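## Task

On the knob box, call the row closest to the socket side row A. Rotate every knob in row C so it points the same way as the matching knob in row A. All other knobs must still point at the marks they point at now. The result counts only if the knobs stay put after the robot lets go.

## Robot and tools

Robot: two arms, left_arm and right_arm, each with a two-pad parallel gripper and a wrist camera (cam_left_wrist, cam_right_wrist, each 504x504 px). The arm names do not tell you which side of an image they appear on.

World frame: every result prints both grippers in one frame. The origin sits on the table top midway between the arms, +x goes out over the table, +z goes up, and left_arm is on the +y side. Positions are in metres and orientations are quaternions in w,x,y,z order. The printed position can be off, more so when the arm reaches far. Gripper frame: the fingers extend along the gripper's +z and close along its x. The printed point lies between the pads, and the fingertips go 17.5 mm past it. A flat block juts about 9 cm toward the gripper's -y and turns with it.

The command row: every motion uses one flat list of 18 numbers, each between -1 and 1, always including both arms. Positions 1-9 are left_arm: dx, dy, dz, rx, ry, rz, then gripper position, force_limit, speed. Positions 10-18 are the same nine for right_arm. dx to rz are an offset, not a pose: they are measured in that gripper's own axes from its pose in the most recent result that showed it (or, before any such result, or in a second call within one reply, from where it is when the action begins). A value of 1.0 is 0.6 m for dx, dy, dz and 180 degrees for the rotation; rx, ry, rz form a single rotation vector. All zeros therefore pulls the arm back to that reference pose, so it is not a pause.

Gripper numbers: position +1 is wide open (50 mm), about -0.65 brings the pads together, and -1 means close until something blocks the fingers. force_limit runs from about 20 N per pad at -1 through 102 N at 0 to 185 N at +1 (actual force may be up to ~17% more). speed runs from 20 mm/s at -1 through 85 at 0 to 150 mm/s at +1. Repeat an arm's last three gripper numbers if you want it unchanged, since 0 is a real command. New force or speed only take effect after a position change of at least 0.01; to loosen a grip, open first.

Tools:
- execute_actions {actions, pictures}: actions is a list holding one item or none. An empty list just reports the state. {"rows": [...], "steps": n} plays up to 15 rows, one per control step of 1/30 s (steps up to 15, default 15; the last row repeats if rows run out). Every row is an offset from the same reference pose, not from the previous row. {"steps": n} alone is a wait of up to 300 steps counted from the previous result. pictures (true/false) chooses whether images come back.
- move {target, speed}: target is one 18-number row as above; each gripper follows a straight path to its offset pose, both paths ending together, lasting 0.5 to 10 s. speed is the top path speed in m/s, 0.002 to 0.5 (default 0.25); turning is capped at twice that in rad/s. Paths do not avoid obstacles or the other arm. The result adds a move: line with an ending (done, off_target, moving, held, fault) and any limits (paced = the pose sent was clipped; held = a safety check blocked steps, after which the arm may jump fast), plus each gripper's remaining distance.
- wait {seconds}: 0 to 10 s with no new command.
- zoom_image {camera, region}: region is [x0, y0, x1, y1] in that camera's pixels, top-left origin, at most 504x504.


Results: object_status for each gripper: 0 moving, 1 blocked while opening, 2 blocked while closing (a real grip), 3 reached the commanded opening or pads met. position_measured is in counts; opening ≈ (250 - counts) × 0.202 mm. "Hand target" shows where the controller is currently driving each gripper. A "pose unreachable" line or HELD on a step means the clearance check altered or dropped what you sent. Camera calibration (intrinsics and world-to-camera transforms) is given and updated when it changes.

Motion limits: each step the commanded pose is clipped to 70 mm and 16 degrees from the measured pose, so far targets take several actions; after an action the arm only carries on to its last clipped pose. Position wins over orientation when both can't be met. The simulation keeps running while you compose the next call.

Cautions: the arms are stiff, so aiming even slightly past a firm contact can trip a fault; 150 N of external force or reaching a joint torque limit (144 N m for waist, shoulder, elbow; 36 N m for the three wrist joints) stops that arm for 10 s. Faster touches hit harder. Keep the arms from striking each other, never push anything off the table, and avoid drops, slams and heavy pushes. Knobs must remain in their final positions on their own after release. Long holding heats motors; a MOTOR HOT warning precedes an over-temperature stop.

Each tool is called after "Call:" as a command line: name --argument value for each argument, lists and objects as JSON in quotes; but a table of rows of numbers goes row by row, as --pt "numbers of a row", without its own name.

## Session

Call:
execute_actions --actions '[]'

Scene clock: 0.00 s of 8400.00 s.
left_arm: end_effector_position=(+0.1639, +0.1890, +0.1009) position_measured=3 object_status=3 end_effector_quat_wxyz=(-0.018, -0.584, +0.649, +0.488) | right_arm: end_effector_position=(+0.3638, -0.6365, +0.2664) position_measured=3 object_status=3 end_effector_quat_wxyz=(-0.636, +0.703, -0.316, -0.037)
Joint positions: left_arm=[-0.507  0.413 -0.185 -0.279 -1.958 -2.717] | right_arm=[-1.059  0.654  0.452 -1.172 -2.201 -1.647]
Joint velocities: left_arm=[-0.    -0.     0.    -0.     0.    -0.001] | right_arm=[-0.    -0.002 -0.001  0.     0.     0.003]
Hand target (left_arm): +0.164, +0.189, +0.101; -0.018, -0.584, +0.649, +0.488
Hand target (right_arm): +0.364, -0.637, +0.266; -0.636, +0.703, -0.316, -0.037
camera_calibration (this result's frames):
cam_left_wrist: T_world_to_cam=[[-0.374874, -0.799327, -0.469623, 0.261439], [-0.53776, -0.225147, 0.812479, 0.0508953], [-0.755171, 0.557122, -0.345445, 0.203629], [0, 0, 0, 1]] pos_world=[0.279151, 0.106988, 0.151769]
cam_right_wrist: T_world_to_cam=[[0.886111, -0.330774, -0.324648, -0.451443], [-0.408698, -0.227327, -0.883905, 0.254216], [0.218571, 0.915921, -0.336624, 0.739317], [0, 0, 0, 1]] pos_world=[0.342332, -0.768691, 0.327014]

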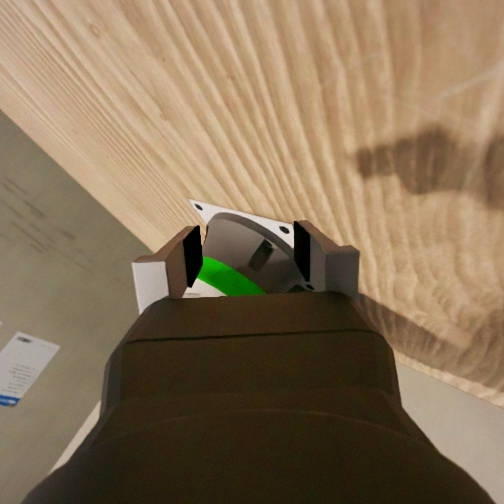

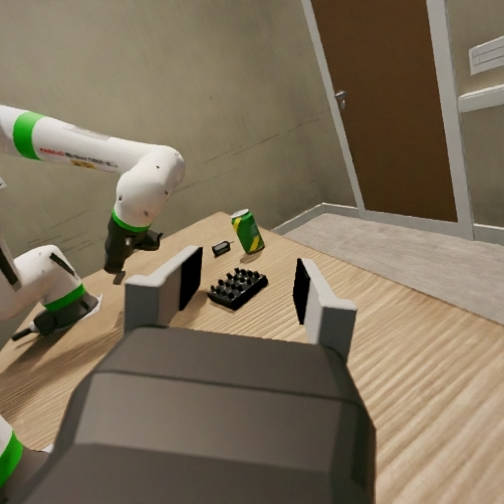

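Call:
zoom_image --camera "cam_right_wrist" --region '[190, 200, 300, 320]'

Region (190, 200, 300, 320) of cam_right_wrist's 504x504 image, scaled by 4.200, with more detail than that image has; it fills the left 462 columns of this view, and the rest is white.

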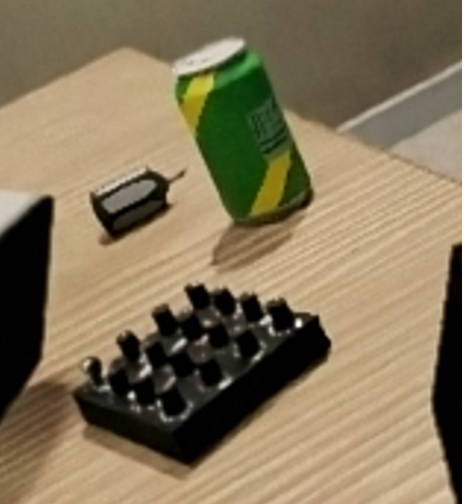

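Call:
move --target '[-0.2505,-0.0632,0.0872,-0.1367,0.1636,-0.1312,1,0,0, -0.0888,0.1465,0.8328,-0.4602,-0.0621,-0.324,0.01,-0.8,0]' --speed 0.28

Scene clock: 70.63 s of 8400.00 s.
left_arm: end_effector_position=(+0.2094, +0.3423, +0.1308) position_measured=3 object_status=3 end_effector_quat_wxyz=(+0.204, +0.788, -0.376, -0.443) | right_arm: end_effector_position=(+0.4494, -0.1557, +0.1187) position_measured=151 object_status=3 end_effector_quat_wxyz=(-0.003, +0.981, +0.193, -0.002)
Joint positions: left_arm=[ 0.217  0.375 -0.168 -0.228 -2.023 -2.677] | right_arm=[ 0.595  0.223 -0.102 -0.008 -1.248 -1.76 ]
Joint velocities: left_arm=[ 0.001 -0.    -0.    -0.002  0.     0.001] | right_arm=[ 0.002  0.001  0.001  0.002 -0.001 -0.001]
Hand target (left_arm): +0.209, +0.342, +0.131; +0.204, +0.788, -0.376, -0.443
Hand target (right_arm): +0.449, -0.156, +0.119; -0.003, +0.981, +0.193, -0.002
Off the commanded pose (left_arm): 0.001 m, 0 deg.
Off the commanded pose (right_arm): 0.003 m, 0 deg.
After step 90, 64.03 s passed at rest.
move: done
camera_calibration (this result's frames):
cam_left_wrist: T_world_to_cam=[[0.300963, -0.830463, -0.468777, 0.284106], [-0.220793, -0.538893, 0.812924, 0.126512], [-0.927724, -0.141158, -0.345547, 0.438088], [0, 0, 0, 1]] pos_world=[0.348853, 0.365955, 0.181718]
cam_right_wrist: T_world_to_cam=[[0.852474, 0.518064, -0.0699842, -0.299157], [0.521715, -0.834595, 0.176819, -0.370648], [0.0331952, -0.187246, -0.981752, 0.218593], [0, 0, 0, 1]] pos_world=[0.441139, -0.113428, 0.259206]

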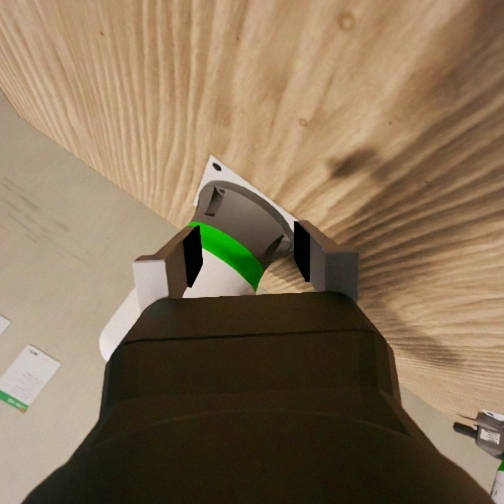

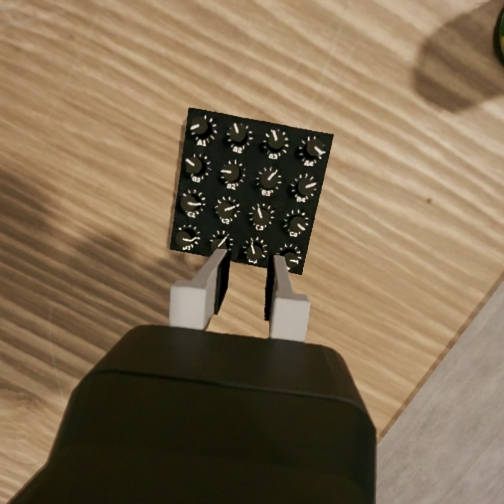

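Call:
zoom_image --camera "cam_right_wrist" --region '[160, 100, 345, 280]'

Call:
zoom_image --camera "cam_right_wrist" --region '[180, 105, 260, 165]'

Call:
zoom_image --camera "cam_right_wrist" --region '[255, 118, 335, 178]'

Call:
zoom_image --camera "cam_right_wrist" --region '[168, 180, 248, 240]'

Call:
zoom_image --camera "cam_right_wrist" --region '[240, 190, 320, 250]'

Region (160, 100, 345, 280) of cam_right_wrist's 504x504 image, scaled by 2.724, with more detail than that image has; it fills the top 490 rows of this view, and the rest is white.

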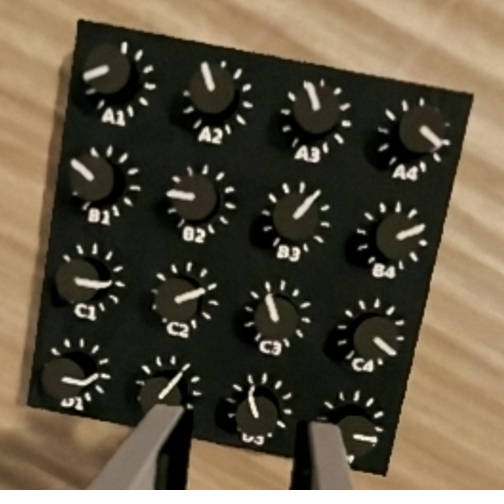

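Region (180, 105, 260, 165) of cam_right_wrist's 504x504 image, scaled by 6.300, with more detail than that image has; it fills the top 378 rows of this view, and the rest is white.

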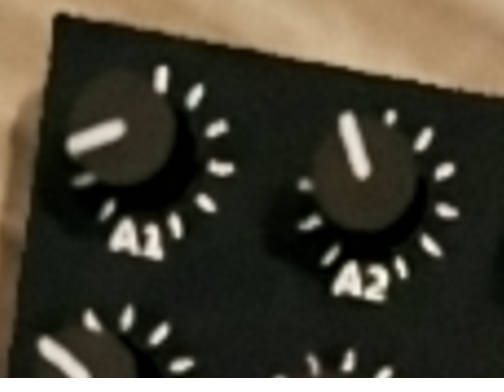

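Region (255, 118, 335, 178) of cam_right_wrist's 504x504 image, scaled by 6.300, with more detail than that image has; it fills the top 378 rows of this view, and the rest is white.

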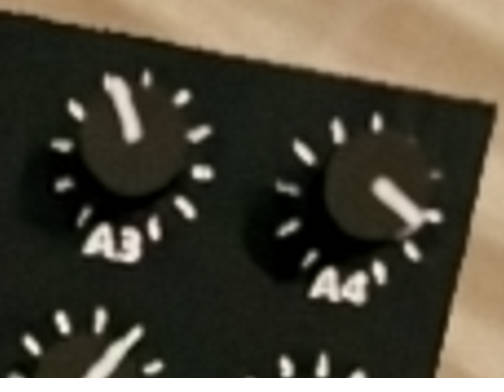

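Region (168, 180, 248, 240) of cam_right_wrist's 504x504 image, scaled by 6.300, with more detail than that image has; it fills the top 378 rows of this view, and the rest is white.

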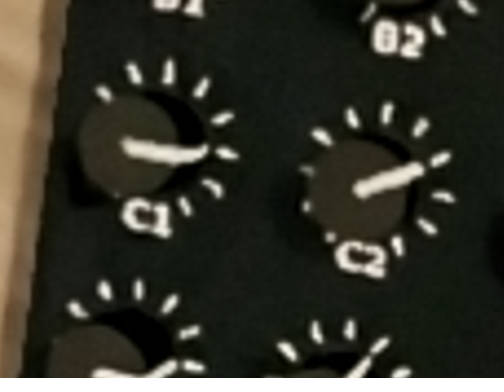

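Region (240, 190, 320, 250) of cam_right_wrist's 504x504 image, scaled by 6.300, with more detail than that image has; it fills the top 378 rows of this view, and the rest is white.

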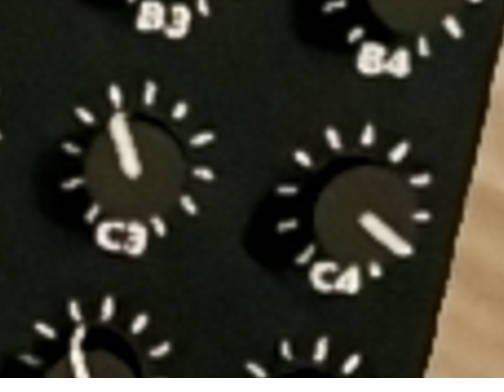

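Call:
move --target '[0,0,0,0,0,0,1,0,0, -0.0357,-0.0471,0.0755,0,0,0.011,-0.05,-0.8,0]' --speed 0.1

Call:
zoom_image --camera "cam_right_wrist" --region '[180, 190, 340, 330]'

Scene clock: 106.20 s of 8400.00 s.
left_arm: end_effector_position=(+0.2094, +0.3423, +0.1308) position_measured=3 object_status=3 end_effector_quat_wxyz=(+0.204, +0.788, -0.376, -0.443) | right_arm: end_effector_position=(+0.4185, -0.1375, +0.0736) position_measured=160 object_status=3 end_effector_quat_wxyz=(-0.003, +0.984, +0.176, -0.003)
Joint positions: left_arm=[ 0.217  0.375 -0.168 -0.228 -2.023 -2.677] | right_arm=[ 0.663  0.21  -0.232 -0.009 -1.132 -1.861]
Joint velocities: left_arm=[-0.     0.    -0.    -0.003 -0.    -0.   ] | right_arm=[ 0.001 -0.    -0.    -0.001  0.    -0.001]
Hand target (left_arm): +0.209, +0.342, +0.131; +0.204, +0.788, -0.376, -0.443
Hand target (right_arm): +0.419, -0.138, +0.074; -0.003, +0.984, +0.176, -0.003
Off the commanded pose (left_arm): 0.000 m, 0 deg.
Off the commanded pose (right_arm): 0.000 m, 0 deg.
After step 90, 31.67 s passed at rest.
move: done
camera_calibration (this result's frames):
cam_left_wrist: T_world_to_cam=[[0.300979, -0.830458, -0.468777, 0.284104], [-0.220786, -0.538897, 0.812923, 0.126515], [-0.927721, -0.141173, -0.34555, 0.438096], [0, 0, 0, 1]] pos_world=[0.348854, 0.365962, 0.181718]
cam_right_wrist: T_world_to_cam=[[0.870097, 0.487822, -0.0704385, -0.296886], [0.492194, -0.852421, 0.176417, -0.321466], [0.0260166, -0.188169, -0.981792, 0.181609], [0, 0, 0, 1]] pos_world=[0.411819, -0.0950234, 0.214102]

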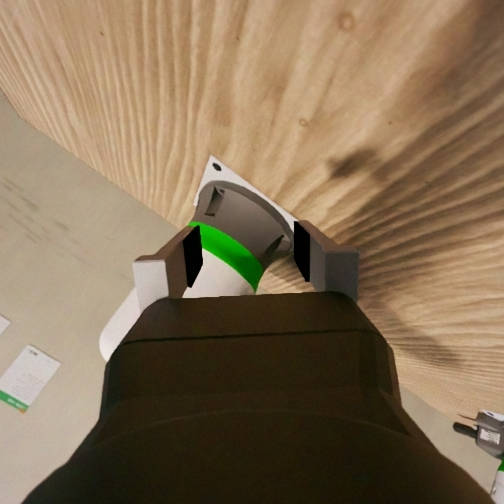

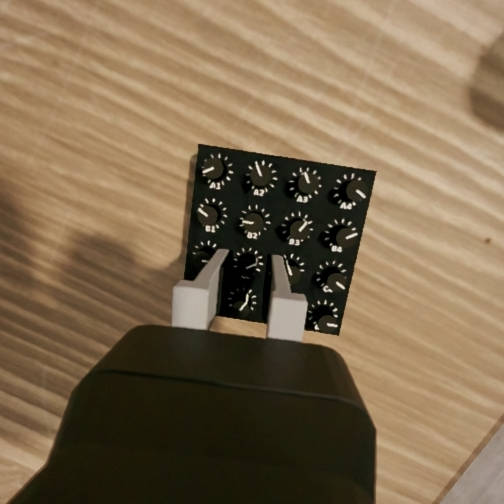

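Region (180, 190, 340, 330) of cam_right_wrist's 504x504 image, scaled by 3.150, with more detail than that image has; it fills the top 441 rows of this view, and the rest is white.

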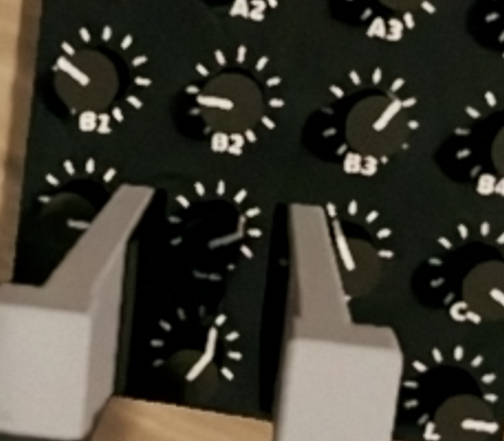

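Call:
move --target '[0,0,0,0,0,0,1,0,0, -0.0033,0.002,0.0343,0,0,0,-0.05,-0.8,0]' --speed 0.04

Call:
zoom_image --camera "cam_right_wrist" --region '[180, 190, 340, 330]'

Scene clock: 121.20 s of 8400.00 s.
left_arm: end_effector_position=(+0.2094, +0.3423, +0.1308) position_measured=3 object_status=3 end_effector_quat_wxyz=(+0.204, +0.788, -0.376, -0.443) | right_arm: end_effector_position=(+0.4169, -0.1393, +0.0530) position_measured=160 object_status=3 end_effector_quat_wxyz=(-0.003, +0.984, +0.176, -0.003)
Joint positions: left_arm=[ 0.217  0.375 -0.168 -0.228 -2.023 -2.677] | right_arm=[ 0.662  0.228 -0.263 -0.009 -1.082 -1.86 ]
Joint velocities: left_arm=[-0.    -0.    -0.     0.002 -0.     0.   ] | right_arm=[-0.     0.001 -0.001  0.001  0.     0.001]
Hand target (left_arm): +0.209, +0.342, +0.131; +0.204, +0.788, -0.376, -0.443
Hand target (right_arm): +0.417, -0.139, +0.053; -0.003, +0.984, +0.176, -0.003
Off the commanded pose (left_arm): 0.000 m, 0 deg.
Off the commanded pose (right_arm): 0.000 m, 0 deg.
After step 90, 11.20 s passed at rest.
move: done
camera_calibration (this result's frames):
cam_left_wrist: T_world_to_cam=[[0.300965, -0.830463, -0.468777, 0.284105], [-0.220795, -0.538893, 0.812923, 0.126514], [-0.927723, -0.141157, -0.34555, 0.438091], [0, 0, 0, 1]] pos_world=[0.348855, 0.365956, 0.181718]
cam_right_wrist: T_world_to_cam=[[0.870162, 0.487713, -0.0703899, -0.296151], [0.492076, -0.85247, 0.176511, -0.318574], [0.0260814, -0.18823, -0.981779, 0.161119], [0, 0, 0, 1]] pos_world=[0.41026, -0.0968112, 0.193569]

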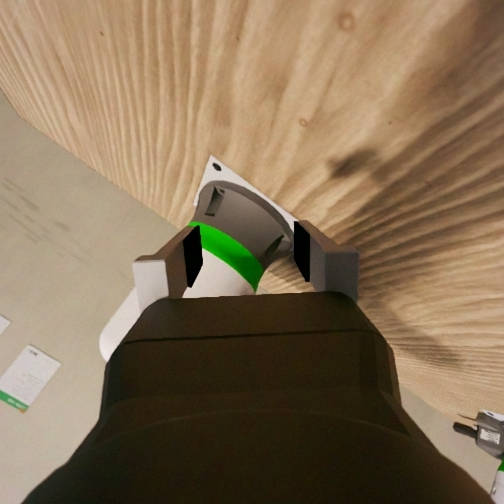

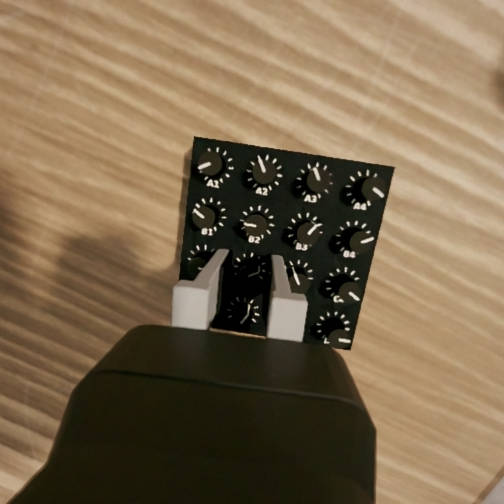

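Region (180, 190, 340, 330) of cam_right_wrist's 504x504 image, scaled by 3.150, with more detail than that image has; it fills the top 441 rows of this view, and the rest is white.

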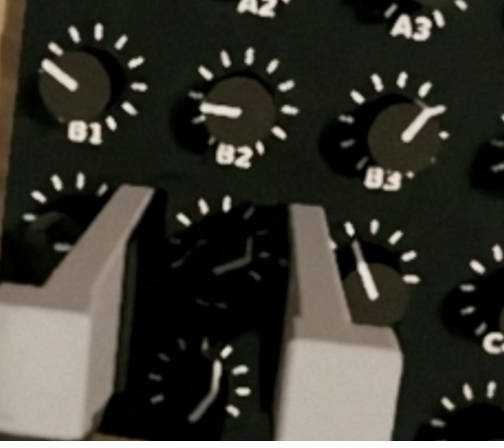

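Call:
move --target '[0,0,0,0,0,0,1,0,0, 0.0004,0,0,0,0,0,-1,-0.8,-0.8]' --speed 0.03

Call:
move --target '[0,0,0,0,0,0,1,0,0, 0,0,0,0,0,-0.5,-1,-0.8,-0.8]' --speed 0.3

Call:
execute_actions --actions '[{"rows": [[0,0,0,0,0,0,1,0,0, 0,0,0,0,0,0,-0.05,-0.8,0]], "steps": 5}]' --pictures false

Call:
move --target '[0,0,0,0,0,0,1,0,0, 0,0,-0.03,0,0,0,-0.05,-0.8,0]' --speed 0.06

Call:
move --target '[0,0,0,0,0,0,1,0,0, 0,-0.0433,0,0,0,0,-0.05,-0.8,0]' --speed 0.08

Call:
zoom_image --camera "cam_right_wrist" --region '[180, 190, 340, 330]'

Scene clock: 138.03 s of 8400.00 s.
left_arm: end_effector_position=(+0.2094, +0.3423, +0.1308) position_measured=3 object_status=3 end_effector_quat_wxyz=(+0.204, +0.788, -0.376, -0.443) | right_arm: end_effector_position=(+0.4172, -0.1392, +0.0530) position_measured=204 object_status=2 end_effector_quat_wxyz=(-0.003, +0.984, +0.176, -0.003)
Joint positions: left_arm=[ 0.217  0.375 -0.168 -0.228 -2.023 -2.677] | right_arm=[ 0.661  0.228 -0.262 -0.009 -1.082 -1.86 ]
Joint velocities: left_arm=[ 0.     0.     0.     0.     0.001 -0.   ] | right_arm=[ 0.     0.001  0.     0.    -0.    -0.   ]
Hand target (left_arm): +0.209, +0.342, +0.131; +0.204, +0.788, -0.376, -0.443
Hand target (right_arm): +0.417, -0.139, +0.053; -0.003, +0.984, +0.176, -0.003
Off the commanded pose (left_arm): 0.000 m, 0 deg.
Off the commanded pose (right_arm): 0.000 m, 0 deg.
After step 90, 13.13 s passed at rest.
move: done
camera_calibration (this result's frames):
cam_left_wrist: T_world_to_cam=[[0.300978, -0.830458, -0.468777, 0.284104], [-0.220786, -0.538897, 0.812923, 0.126515], [-0.927721, -0.141173, -0.34555, 0.438096], [0, 0, 0, 1]] pos_world=[0.348854, 0.365962, 0.181718]
cam_right_wrist: T_world_to_cam=[[0.870178, 0.487706, -0.0702349, -0.296453], [0.492041, -0.8525, 0.176463, -0.318585], [0.0261868, -0.188113, -0.981798, 0.161102], [0, 0, 0, 1]] pos_world=[0.410505, -0.0967068, 0.193567]

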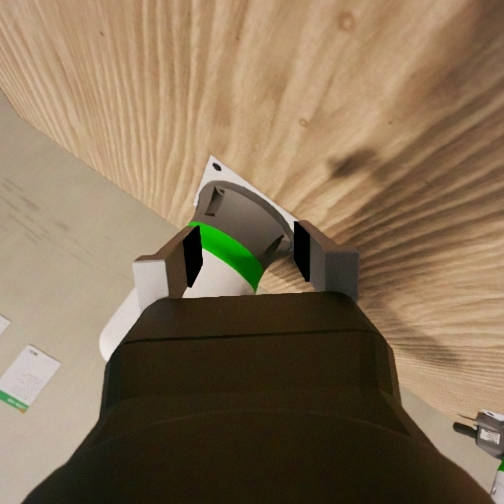

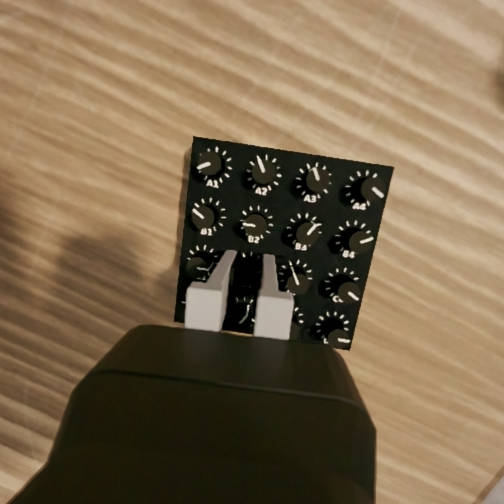

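Scene clock: 141.07 s of 8400.00 s.
left_arm: end_effector_position=(+0.2094, +0.3423, +0.1308) position_measured=3 object_status=3 end_effector_quat_wxyz=(+0.204, +0.788, -0.376, -0.443) | right_arm: end_effector_position=(+0.4172, -0.1392, +0.0530) position_measured=204 object_status=2 end_effector_quat_wxyz=(-0.004, +0.572, +0.820, +0.000)
Joint positions: left_arm=[ 0.217  0.375 -0.168 -0.228 -2.023 -2.677] | right_arm=[ 0.695  0.289 -0.185 -0.009 -1.099 -0.322]
Joint velocities: left_arm=[-0. -0. -0.  0.  0. -0.] | right_arm=[-0.001  0.001 -0.     0.001 -0.    -0.001]
Hand target (left_arm): +0.209, +0.342, +0.131; +0.204, +0.788, -0.376, -0.443
Hand target (right_arm): +0.417, -0.139, +0.053; -0.004, +0.572, +0.820, +0.000
Off the commanded pose (left_arm): 0.000 m, 0 deg.
Off the commanded pose (right_arm): 0.000 m, 0 deg.
move: done
camera_calibration (this result's frames):
cam_left_wrist: T_world_to_cam=[[0.300978, -0.830458, -0.468777, 0.284104], [-0.220786, -0.538897, 0.812923, 0.126515], [-0.927721, -0.141173, -0.34555, 0.438096], [0, 0, 0, 1]] pos_world=[0.348854, 0.365962, 0.181718]
cam_right_wrist: T_world_to_cam=[[-0.487848, 0.870884, -0.0597101, 0.322881], [0.85266, 0.490059, 0.181145, -0.282395], [0.187018, 0.0374588, -0.981642, 0.125331], [0, 0, 0, 1]] pos_world=[0.374865, -0.147497, 0.193464]

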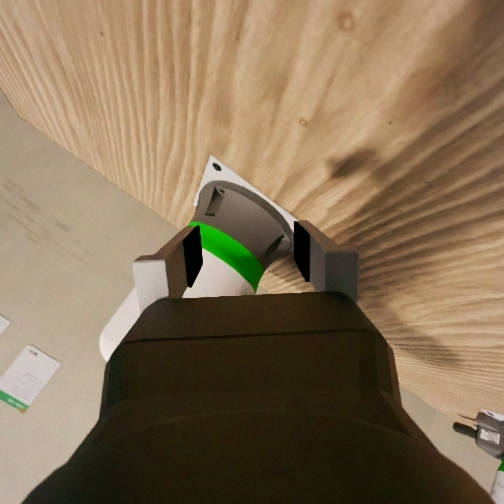

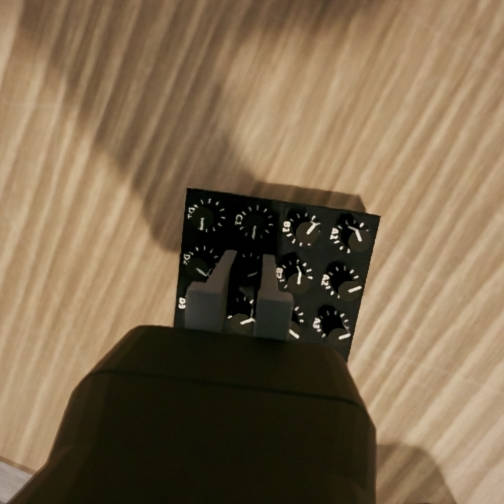

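Scene clock: 141.23 s of 8400.00 s.
left_arm: end_effector_position=(+0.2094, +0.3423, +0.1308) position_measured=3 object_status=3 end_effector_quat_wxyz=(+0.204, +0.788, -0.376, -0.443) | right_arm: end_effector_position=(+0.4172, -0.1392, +0.0530) position_measured=160 object_status=0 end_effector_quat_wxyz=(-0.004, +0.572, +0.820, +0.000)
Joint positions: left_arm=[ 0.217  0.375 -0.168 -0.228 -2.023 -2.677] | right_arm=[ 0.695  0.289 -0.185 -0.009 -1.099 -0.322]
Joint velocities: left_arm=[ 0.    -0.    -0.    -0.     0.    -0.001] | right_arm=[-0.     0.002 -0.     0.    -0.     0.001]
Hand target (left_arm): +0.209, +0.342, +0.131; +0.204, +0.788, -0.376, -0.443
Hand target (right_arm): +0.417, -0.139, +0.053; -0.004, +0.572, +0.820, +0.000
Off the commanded pose (left_arm): 0.000 m, 0 deg.
Off the commanded pose (right_arm): 0.000 m, 0 deg.
Steps of this call (steps 1 to 5: all 5 steps of this action). Readings (end_effector_position | what the end effector reports):
1: left_arm (+0.2094, +0.3423, +0.1308) | right_arm (+0.4172, -0.1392, +0.0530) | left_arm position_measured=3 object_status=3 | right_arm position_measured=199 object_status=0
2: left_arm (+0.2094, +0.3423, +0.1308) | right_arm (+0.4172, -0.1392, +0.0530) | left_arm position_measured=3 object_status=3 | right_arm position_measured=185 object_status=0
4: left_arm (+0.2094, +0.3423, +0.1308) | right_arm (+0.4172, -0.1392, +0.0530) | left_arm position_measured=3 object_status=3 | right_arm position_measured=161 object_status=0
5: the state above

Scene clock: 142.20 s of 8400.00 s.
left_arm: end_effector_position=(+0.2094, +0.3423, +0.1308) position_measured=3 object_status=3 end_effector_quat_wxyz=(+0.204, +0.788, -0.376, -0.443) | right_arm: end_effector_position=(+0.4173, -0.1392, +0.0709) position_measured=160 object_status=3 end_effector_quat_wxyz=(-0.004, +0.572, +0.821, +0.000)
Joint positions: left_arm=[ 0.217  0.375 -0.168 -0.228 -2.023 -2.677] | right_arm=[ 0.695  0.269 -0.164 -0.009 -1.14  -0.322]
Joint velocities: left_arm=[ 0.  0.  0. -0. -0. -0.] | right_arm=[-0.    -0.001  0.002 -0.002 -0.     0.   ]
Hand target (left_arm): +0.209, +0.342, +0.131; +0.204, +0.788, -0.376, -0.443
Hand target (right_arm): +0.417, -0.139, +0.071; -0.004, +0.572, +0.821, +0.000
Off the commanded pose (left_arm): 0.000 m, 0 deg.
Off the commanded pose (right_arm): 0.000 m, 0 deg.
move: done
camera_calibration (this result's frames):
cam_left_wrist: T_world_to_cam=[[0.300978, -0.830458, -0.468777, 0.284104], [-0.220786, -0.538897, 0.812923, 0.126515], [-0.927721, -0.141173, -0.34555, 0.438096], [0, 0, 0, 1]] pos_world=[0.348854, 0.365962, 0.181718]
cam_right_wrist: T_world_to_cam=[[-0.487957, 0.870834, -0.0595442, 0.32403], [0.852631, 0.490138, 0.181064, -0.28567], [0.186862, 0.0375823, -0.981667, 0.14302], [0, 0, 0, 1]] pos_world=[0.374959, -0.147534, 0.211416]

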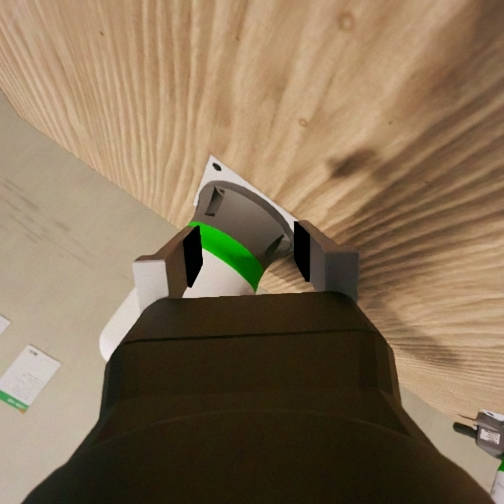

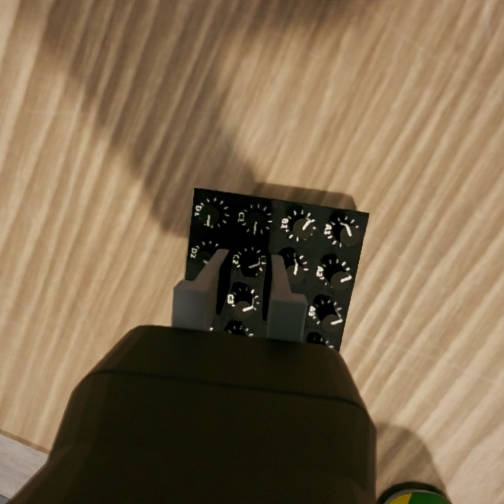

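Scene clock: 142.93 s of 8400.00 s.
left_arm: end_effector_position=(+0.2094, +0.3423, +0.1308) position_measured=3 object_status=3 end_effector_quat_wxyz=(+0.204, +0.788, -0.376, -0.443) | right_arm: end_effector_position=(+0.3929, -0.1482, +0.0710) position_measured=160 object_status=3 end_effector_quat_wxyz=(-0.004, +0.572, +0.821, +0.000)
Joint positions: left_arm=[ 0.217  0.375 -0.168 -0.228 -2.023 -2.677] | right_arm=[ 0.712  0.209 -0.239 -0.009 -1.125 -0.34 ]
Joint velocities: left_arm=[-0.  0. -0.  0. -0. -0.] | right_arm=[-0.    -0.002 -0.001 -0.001  0.     0.001]
Hand target (left_arm): +0.209, +0.342, +0.131; +0.204, +0.788, -0.376, -0.443
Hand target (right_arm): +0.393, -0.148, +0.071; -0.004, +0.572, +0.821, +0.000
Off the commanded pose (left_arm): 0.000 m, 0 deg.
Off the commanded pose (right_arm): 0.000 m, 0 deg.
move: done
camera_calibration (this result's frames):
cam_left_wrist: T_world_to_cam=[[0.300979, -0.830458, -0.468777, 0.284104], [-0.220786, -0.538897, 0.812923, 0.126515], [-0.927721, -0.141173, -0.34555, 0.438096], [0, 0, 0, 1]] pos_world=[0.348854, 0.365962, 0.181718]
cam_right_wrist: T_world_to_cam=[[-0.487896, 0.870875, -0.0594573, 0.319902], [0.852689, 0.490064, 0.180995, -0.260508], [0.186762, 0.0376079, -0.981685, 0.148037], [0, 0, 0, 1]] pos_world=[0.350563, -0.156497, 0.211497]

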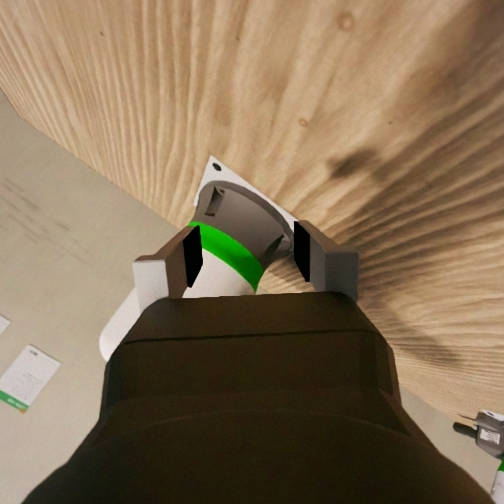

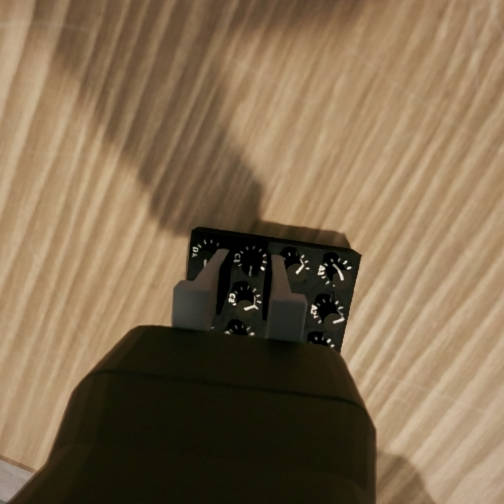

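Region (180, 190, 340, 330) of cam_right_wrist's 504x504 image, scaled by 3.150, with more detail than that image has; it fills the top 441 rows of this view, and the rest is white.

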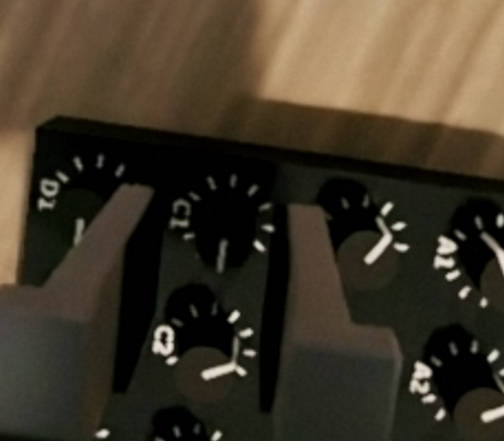

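Call:
move --target '[0,0,0,0,0,0,1,0,0, 0.0003,0,0.03,0,0,0,-0.05,-0.8,0]' --speed 0.04

Call:
move --target '[0,0,0,0,0,0,1,0,0, 0,0,0,0,0,0,-1,-0.8,-0.8]' --speed 0.03

Call:
move --target '[0,0,0,0,0,0,1,0,0, 0,0,0,0,0,-0.9,-1,-0.8,-0.8]' --speed 0.3

Call:
move --target '[0,0,0,0,0,0,1,0,0, 0,0,0,0,0,-0.2667,-1,-0.8,-0.8]' --speed 0.3

Call:
execute_actions --actions '[{"rows": [[0,0,0,0,0,0,1,0,0, 0,0,0,0,0,0,-0.15,-0.8,0]], "steps": 5}]' --pictures false

Call:
move --target '[0,0,0,0,0,0,1,0,0, 0,0,-0.06,0,0,0,-0.15,-0.8,0]' --speed 0.07

Scene clock: 154.57 s of 8400.00 s.
left_arm: end_effector_position=(+0.2094, +0.3423, +0.1308) position_measured=3 object_status=3 end_effector_quat_wxyz=(+0.204, +0.788, -0.376, -0.443) | right_arm: end_effector_position=(+0.3928, -0.1480, +0.0530) position_measured=160 object_status=3 end_effector_quat_wxyz=(-0.004, +0.572, +0.821, +0.000)
Joint positions: left_arm=[ 0.217  0.375 -0.168 -0.228 -2.023 -2.677] | right_arm=[ 0.713  0.229 -0.261 -0.009 -1.083 -0.34 ]
Joint velocities: left_arm=[ 0.    -0.     0.     0.    -0.001 -0.   ] | right_arm=[-0.001  0.002 -0.001  0.002  0.001 -0.001]
Hand target (left_arm): +0.209, +0.342, +0.131; +0.204, +0.788, -0.376, -0.443
Hand target (right_arm): +0.393, -0.148, +0.053; -0.004, +0.572, +0.820, +0.000
Off the commanded pose (left_arm): 0.000 m, 0 deg.
Off the commanded pose (right_arm): 0.000 m, 0 deg.
After step 90, 7.90 s passed at rest.
move: done
camera_calibration (this result's frames):
cam_left_wrist: T_world_to_cam=[[0.300979, -0.830458, -0.468777, 0.284104], [-0.220786, -0.538897, 0.812923, 0.126515], [-0.927721, -0.141173, -0.34555, 0.438096], [0, 0, 0, 1]] pos_world=[0.348854, 0.365962, 0.181718]
cam_right_wrist: T_world_to_cam=[[-0.487878, 0.870867, -0.0597127, 0.318662], [0.852656, 0.490092, 0.181071, -0.257228], [0.186953, 0.0374262, -0.981656, 0.130344], [0, 0, 0, 1]] pos_world=[0.350427, -0.156325, 0.193557]

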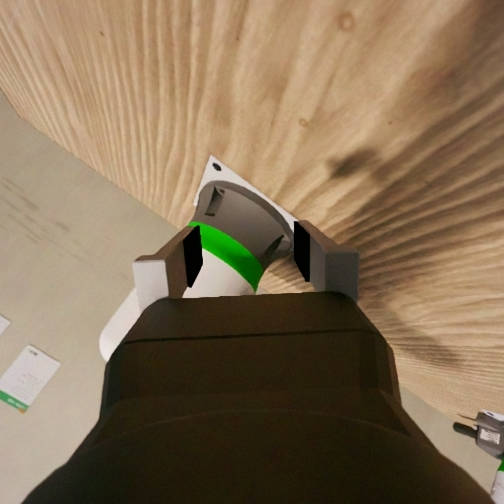

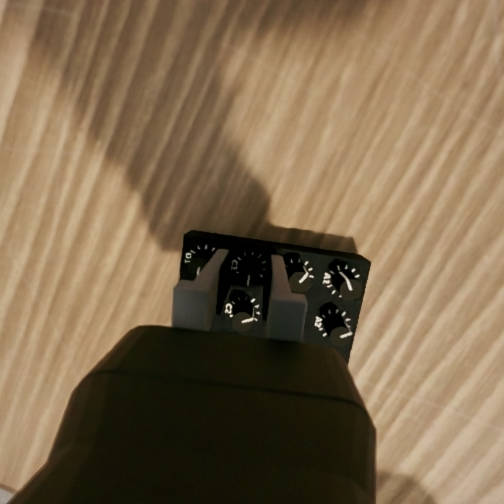

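Scene clock: 155.07 s of 8400.00 s.
left_arm: end_effector_position=(+0.2094, +0.3423, +0.1308) position_measured=3 object_status=3 end_effector_quat_wxyz=(+0.204, +0.788, -0.376, -0.443) | right_arm: end_effector_position=(+0.3928, -0.1480, +0.0530) position_measured=204 object_status=2 end_effector_quat_wxyz=(-0.004, +0.572, +0.821, +0.000)
Joint positions: left_arm=[ 0.217  0.375 -0.168 -0.228 -2.023 -2.677] | right_arm=[ 0.713  0.229 -0.261 -0.009 -1.083 -0.34 ]
Joint velocities: left_arm=[-0.    -0.     0.     0.     0.001 -0.   ] | right_arm=[-0.     0.001 -0.001 -0.001 -0.     0.001]
Hand target (left_arm): +0.209, +0.342, +0.131; +0.204, +0.788, -0.376, -0.443
Hand target (right_arm): +0.393, -0.148, +0.053; -0.004, +0.572, +0.821, +0.000
Off the commanded pose (left_arm): 0.000 m, 0 deg.
Off the commanded pose (right_arm): 0.000 m, 0 deg.
move: done
camera_calibration (this result's frames):
cam_left_wrist: T_world_to_cam=[[0.300979, -0.830458, -0.468777, 0.284104], [-0.220786, -0.538897, 0.812923, 0.126515], [-0.927721, -0.141173, -0.34555, 0.438096], [0, 0, 0, 1]] pos_world=[0.348854, 0.365962, 0.181718]
cam_right_wrist: T_world_to_cam=[[-0.487891, 0.87086, -0.059712, 0.318656], [0.852649, 0.490104, 0.181073, -0.257224], [0.186954, 0.0374306, -0.981655, 0.130338], [0, 0, 0, 1]] pos_world=[0.350424, -0.156317, 0.193551]

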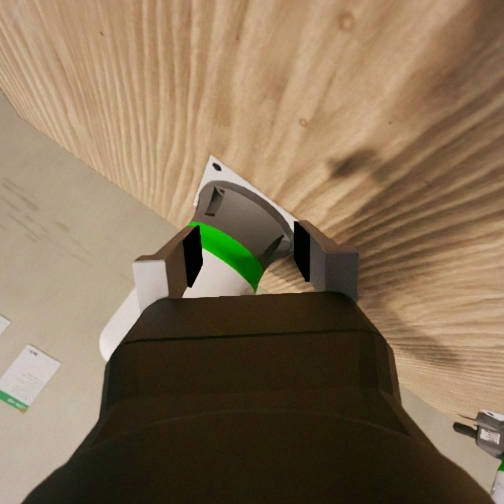

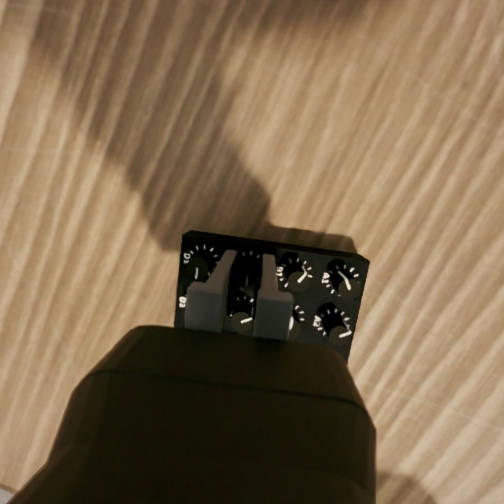

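Scene clock: 160.17 s of 8400.00 s.
left_arm: end_effector_position=(+0.2094, +0.3423, +0.1308) position_measured=3 object_status=3 end_effector_quat_wxyz=(+0.204, +0.788, -0.376, -0.443) | right_arm: end_effector_position=(+0.3928, -0.1480, +0.0530) position_measured=204 object_status=2 end_effector_quat_wxyz=(+0.000, +0.721, -0.693, -0.004)
Joint positions: left_arm=[ 0.217  0.375 -0.168 -0.228 -2.023 -2.677] | right_arm=[ 0.769  0.116 -0.394 -0.009 -1.062  2.432]
Joint velocities: left_arm=[-0. -0. -0. -0.  0.  0.] | right_arm=[-0.    -0.001  0.001 -0.001 -0.001  0.003]
Hand target (left_arm): +0.209, +0.342, +0.131; +0.204, +0.788, -0.376, -0.443
Hand target (right_arm): +0.393, -0.148, +0.053; +0.000, +0.721, -0.693, -0.004
Off the commanded pose (left_arm): 0.000 m, 0 deg.
Off the commanded pose (right_arm): 0.000 m, 0 deg.
move: done
camera_calibration (this result's frames):
cam_left_wrist: T_world_to_cam=[[0.300978, -0.830458, -0.468777, 0.284104], [-0.220786, -0.538897, 0.812923, 0.126515], [-0.927721, -0.141173, -0.34555, 0.438096], [0, 0, 0, 1]] pos_world=[0.348854, 0.365962, 0.181718]
cam_right_wrist: T_world_to_cam=[[0.194171, -0.978193, -0.0737298, -0.222171], [-0.960359, -0.204879, 0.189039, 0.351571], [-0.200022, 0.0341013, -0.979198, 0.281678], [0, 0, 0, 1]] pos_world=[0.437115, -0.154902, 0.192977]

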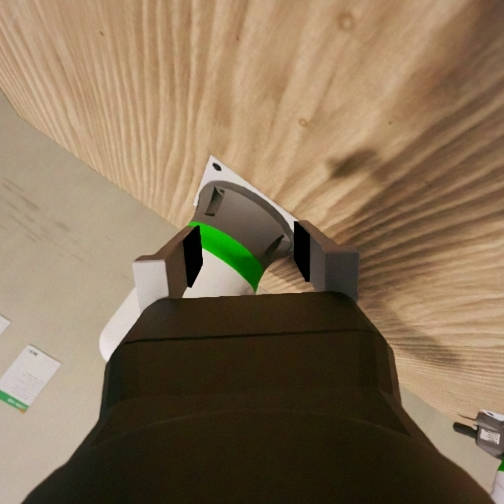

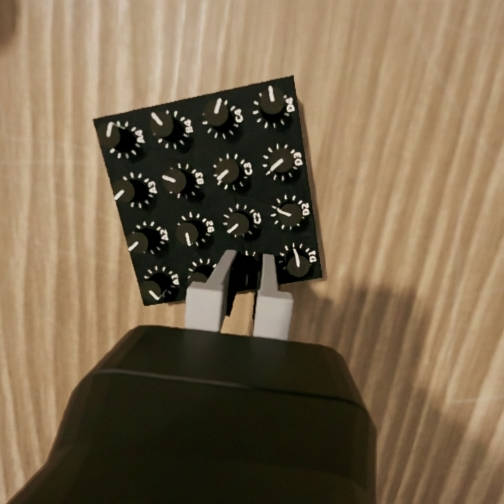

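Scene clock: 161.97 s of 8400.00 s.
left_arm: end_effector_position=(+0.2094, +0.3423, +0.1308) position_measured=3 object_status=3 end_effector_quat_wxyz=(+0.204, +0.788, -0.376, -0.443) | right_arm: end_effector_position=(+0.3928, -0.1480, +0.0531) position_measured=204 object_status=2 end_effector_quat_wxyz=(-0.001, +0.941, -0.340, -0.004)
Joint positions: left_arm=[ 0.217  0.375 -0.168 -0.228 -2.023 -2.677] | right_arm=[ 0.722  0.117 -0.393 -0.009 -1.062  3.316]
Joint velocities: left_arm=[ 0.    -0.    -0.    -0.001 -0.001 -0.001] | right_arm=[-0.    -0.001  0.    -0.001 -0.     0.001]
Hand target (left_arm): +0.209, +0.342, +0.131; +0.204, +0.788, -0.376, -0.443
Hand target (right_arm): +0.393, -0.148, +0.053; -0.001, +0.941, -0.340, -0.004
Off the commanded pose (left_arm): 0.000 m, 0 deg.
Off the commanded pose (right_arm): 0.000 m, 0 deg.
move: done
camera_calibration (this result's frames):
cam_left_wrist: T_world_to_cam=[[0.300978, -0.830458, -0.468777, 0.284104], [-0.220786, -0.538897, 0.812923, 0.126515], [-0.927721, -0.141173, -0.34555, 0.438096], [0, 0, 0, 1]] pos_world=[0.348854, 0.365962, 0.181718]
cam_right_wrist: T_world_to_cam=[[0.857087, -0.50965, -0.0752264, -0.413124], [-0.490611, -0.852025, 0.182631, 0.0716262], [-0.157173, -0.119624, -0.980299, 0.242249], [0, 0, 0, 1]] pos_world=[0.427298, -0.120542, 0.193318]

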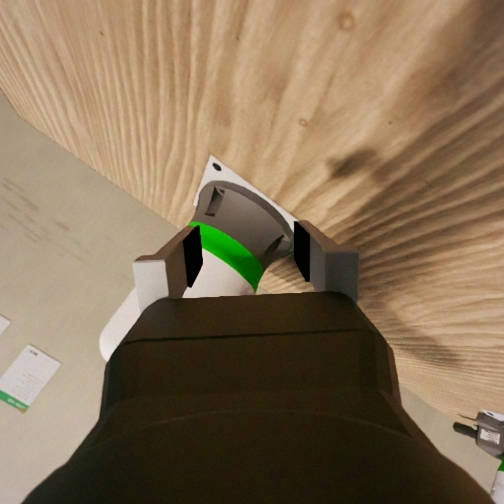

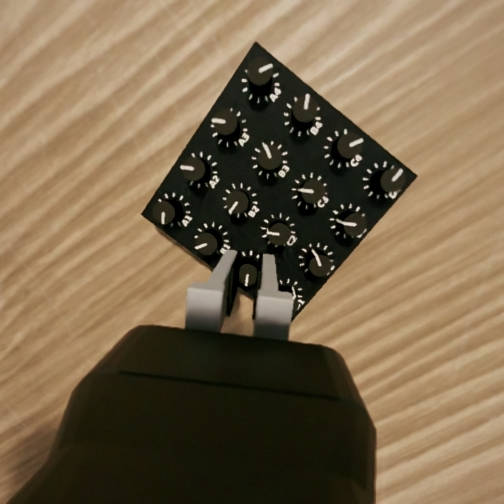

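Scene clock: 162.13 s of 8400.00 s.
left_arm: end_effector_position=(+0.2094, +0.3423, +0.1308) position_measured=3 object_status=3 end_effector_quat_wxyz=(+0.204, +0.788, -0.376, -0.443) | right_arm: end_effector_position=(+0.3928, -0.1480, +0.0531) position_measured=175 object_status=0 end_effector_quat_wxyz=(-0.001, +0.941, -0.340, -0.004)
Joint positions: left_arm=[ 0.217  0.375 -0.168 -0.228 -2.023 -2.677] | right_arm=[ 0.722  0.117 -0.393 -0.009 -1.062  3.316]
Joint velocities: left_arm=[ 0.     0.    -0.    -0.001  0.     0.   ] | right_arm=[-0.     0.001 -0.    -0.    -0.     0.   ]
Hand target (left_arm): +0.209, +0.342, +0.131; +0.204, +0.788, -0.376, -0.443
Hand target (right_arm): +0.393, -0.148, +0.053; -0.001, +0.941, -0.340, -0.004
Off the commanded pose (left_arm): 0.000 m, 0 deg.
Off the commanded pose (right_arm): 0.000 m, 0 deg.
Steps of this call (steps 1 to 5: all 5 steps of this action). Readings (end_effector_position | what the end effector reports):
1: left_arm (+0.2094, +0.3423, +0.1308) | right_arm (+0.3928, -0.1480, +0.0531) | left_arm position_measured=3 object_status=3 | right_arm position_measured=200 object_status=0
2: left_arm (+0.2094, +0.3423, +0.1308) | right_arm (+0.3928, -0.1480, +0.0531) | left_arm position_measured=3 object_status=3 | right_arm position_measured=186 object_status=0
4: left_arm (+0.2094, +0.3423, +0.1308) | right_arm (+0.3928, -0.1480, +0.0531) | left_arm position_measured=3 object_status=3 | right_arm position_measured=175 object_status=0
5: the state above

Scene clock: 163.20 s of 8400.00 s.
left_arm: end_effector_position=(+0.2094, +0.3423, +0.1308) position_measured=3 object_status=3 end_effector_quat_wxyz=(+0.204, +0.788, -0.376, -0.443) | right_arm: end_effector_position=(+0.3929, -0.1480, +0.0890) position_measured=175 object_status=3 end_effector_quat_wxyz=(-0.001, +0.941, -0.340, -0.004)
Joint positions: left_arm=[ 0.217  0.375 -0.168 -0.228 -2.023 -2.677] | right_arm=[ 0.722  0.075 -0.346 -0.009 -1.151  3.316]
Joint velocities: left_arm=[-0.     0.     0.    -0.001 -0.002  0.   ] | right_arm=[-0.  0.  0.  0. -0.  0.]
Hand target (left_arm): +0.209, +0.342, +0.131; +0.204, +0.788, -0.376, -0.443
Hand target (right_arm): +0.393, -0.148, +0.089; -0.001, +0.941, -0.340, -0.004
Off the commanded pose (left_arm): 0.000 m, 0 deg.
Off the commanded pose (right_arm): 0.000 m, 0 deg.
move: done
camera_calibration (this result's frames):
cam_left_wrist: T_world_to_cam=[[0.300979, -0.830458, -0.468777, 0.284104], [-0.220786, -0.538897, 0.812923, 0.126515], [-0.927721, -0.141173, -0.34555, 0.438096], [0, 0, 0, 1]] pos_world=[0.348854, 0.365962, 0.181718]
cam_right_wrist: T_world_to_cam=[[0.857255, -0.509334, -0.0754507, -0.410563], [-0.490275, -0.852226, 0.182599, 0.0649908], [-0.157305, -0.119543, -0.980288, 0.277552], [0, 0, 0, 1]] pos_world=[0.427481, -0.120548, 0.229237]

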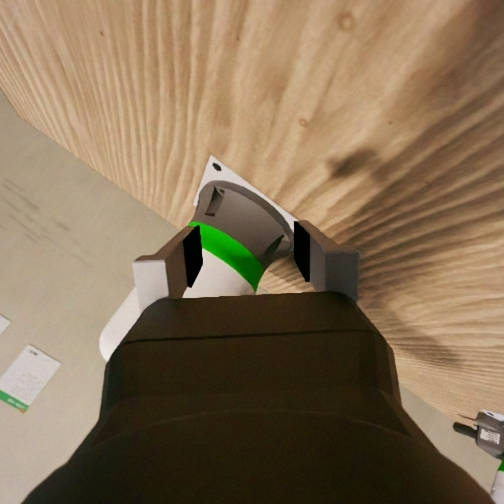

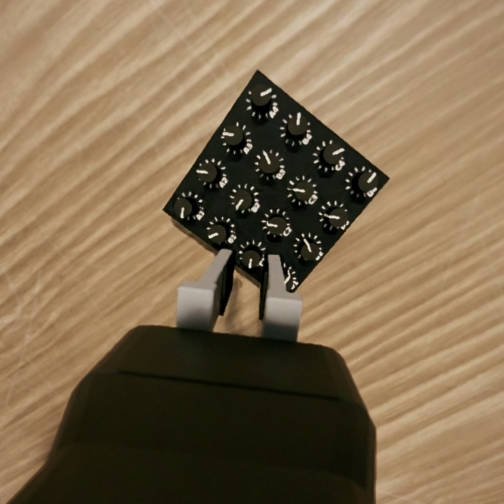

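Call:
zoom_image --camera "cam_right_wrist" --region '[160, 150, 340, 300]'

Call:
zoom_image --camera "cam_right_wrist" --region '[190, 65, 395, 240]'

Region (160, 150, 340, 300) of cam_right_wrist's 504x504 image, scaled by 2.800, with more detail than that image has.

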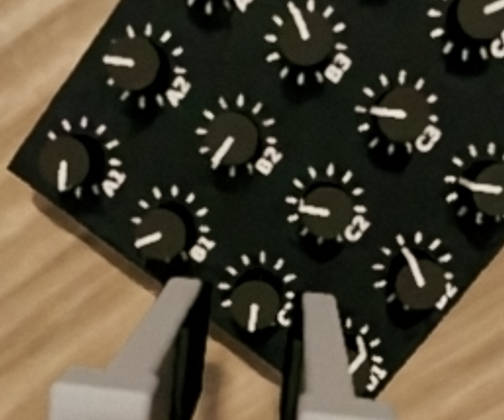

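Region (190, 65, 395, 240) of cam_right_wrist's 504x504 image, scaled by 2.459, with more detail than that image has; it fills the top 430 rows of this view, and the rest is white.

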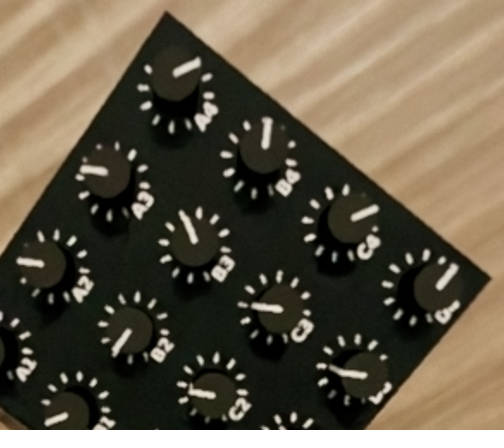

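Call:
finished_scene --scene 2

The scene is finished: the task was done.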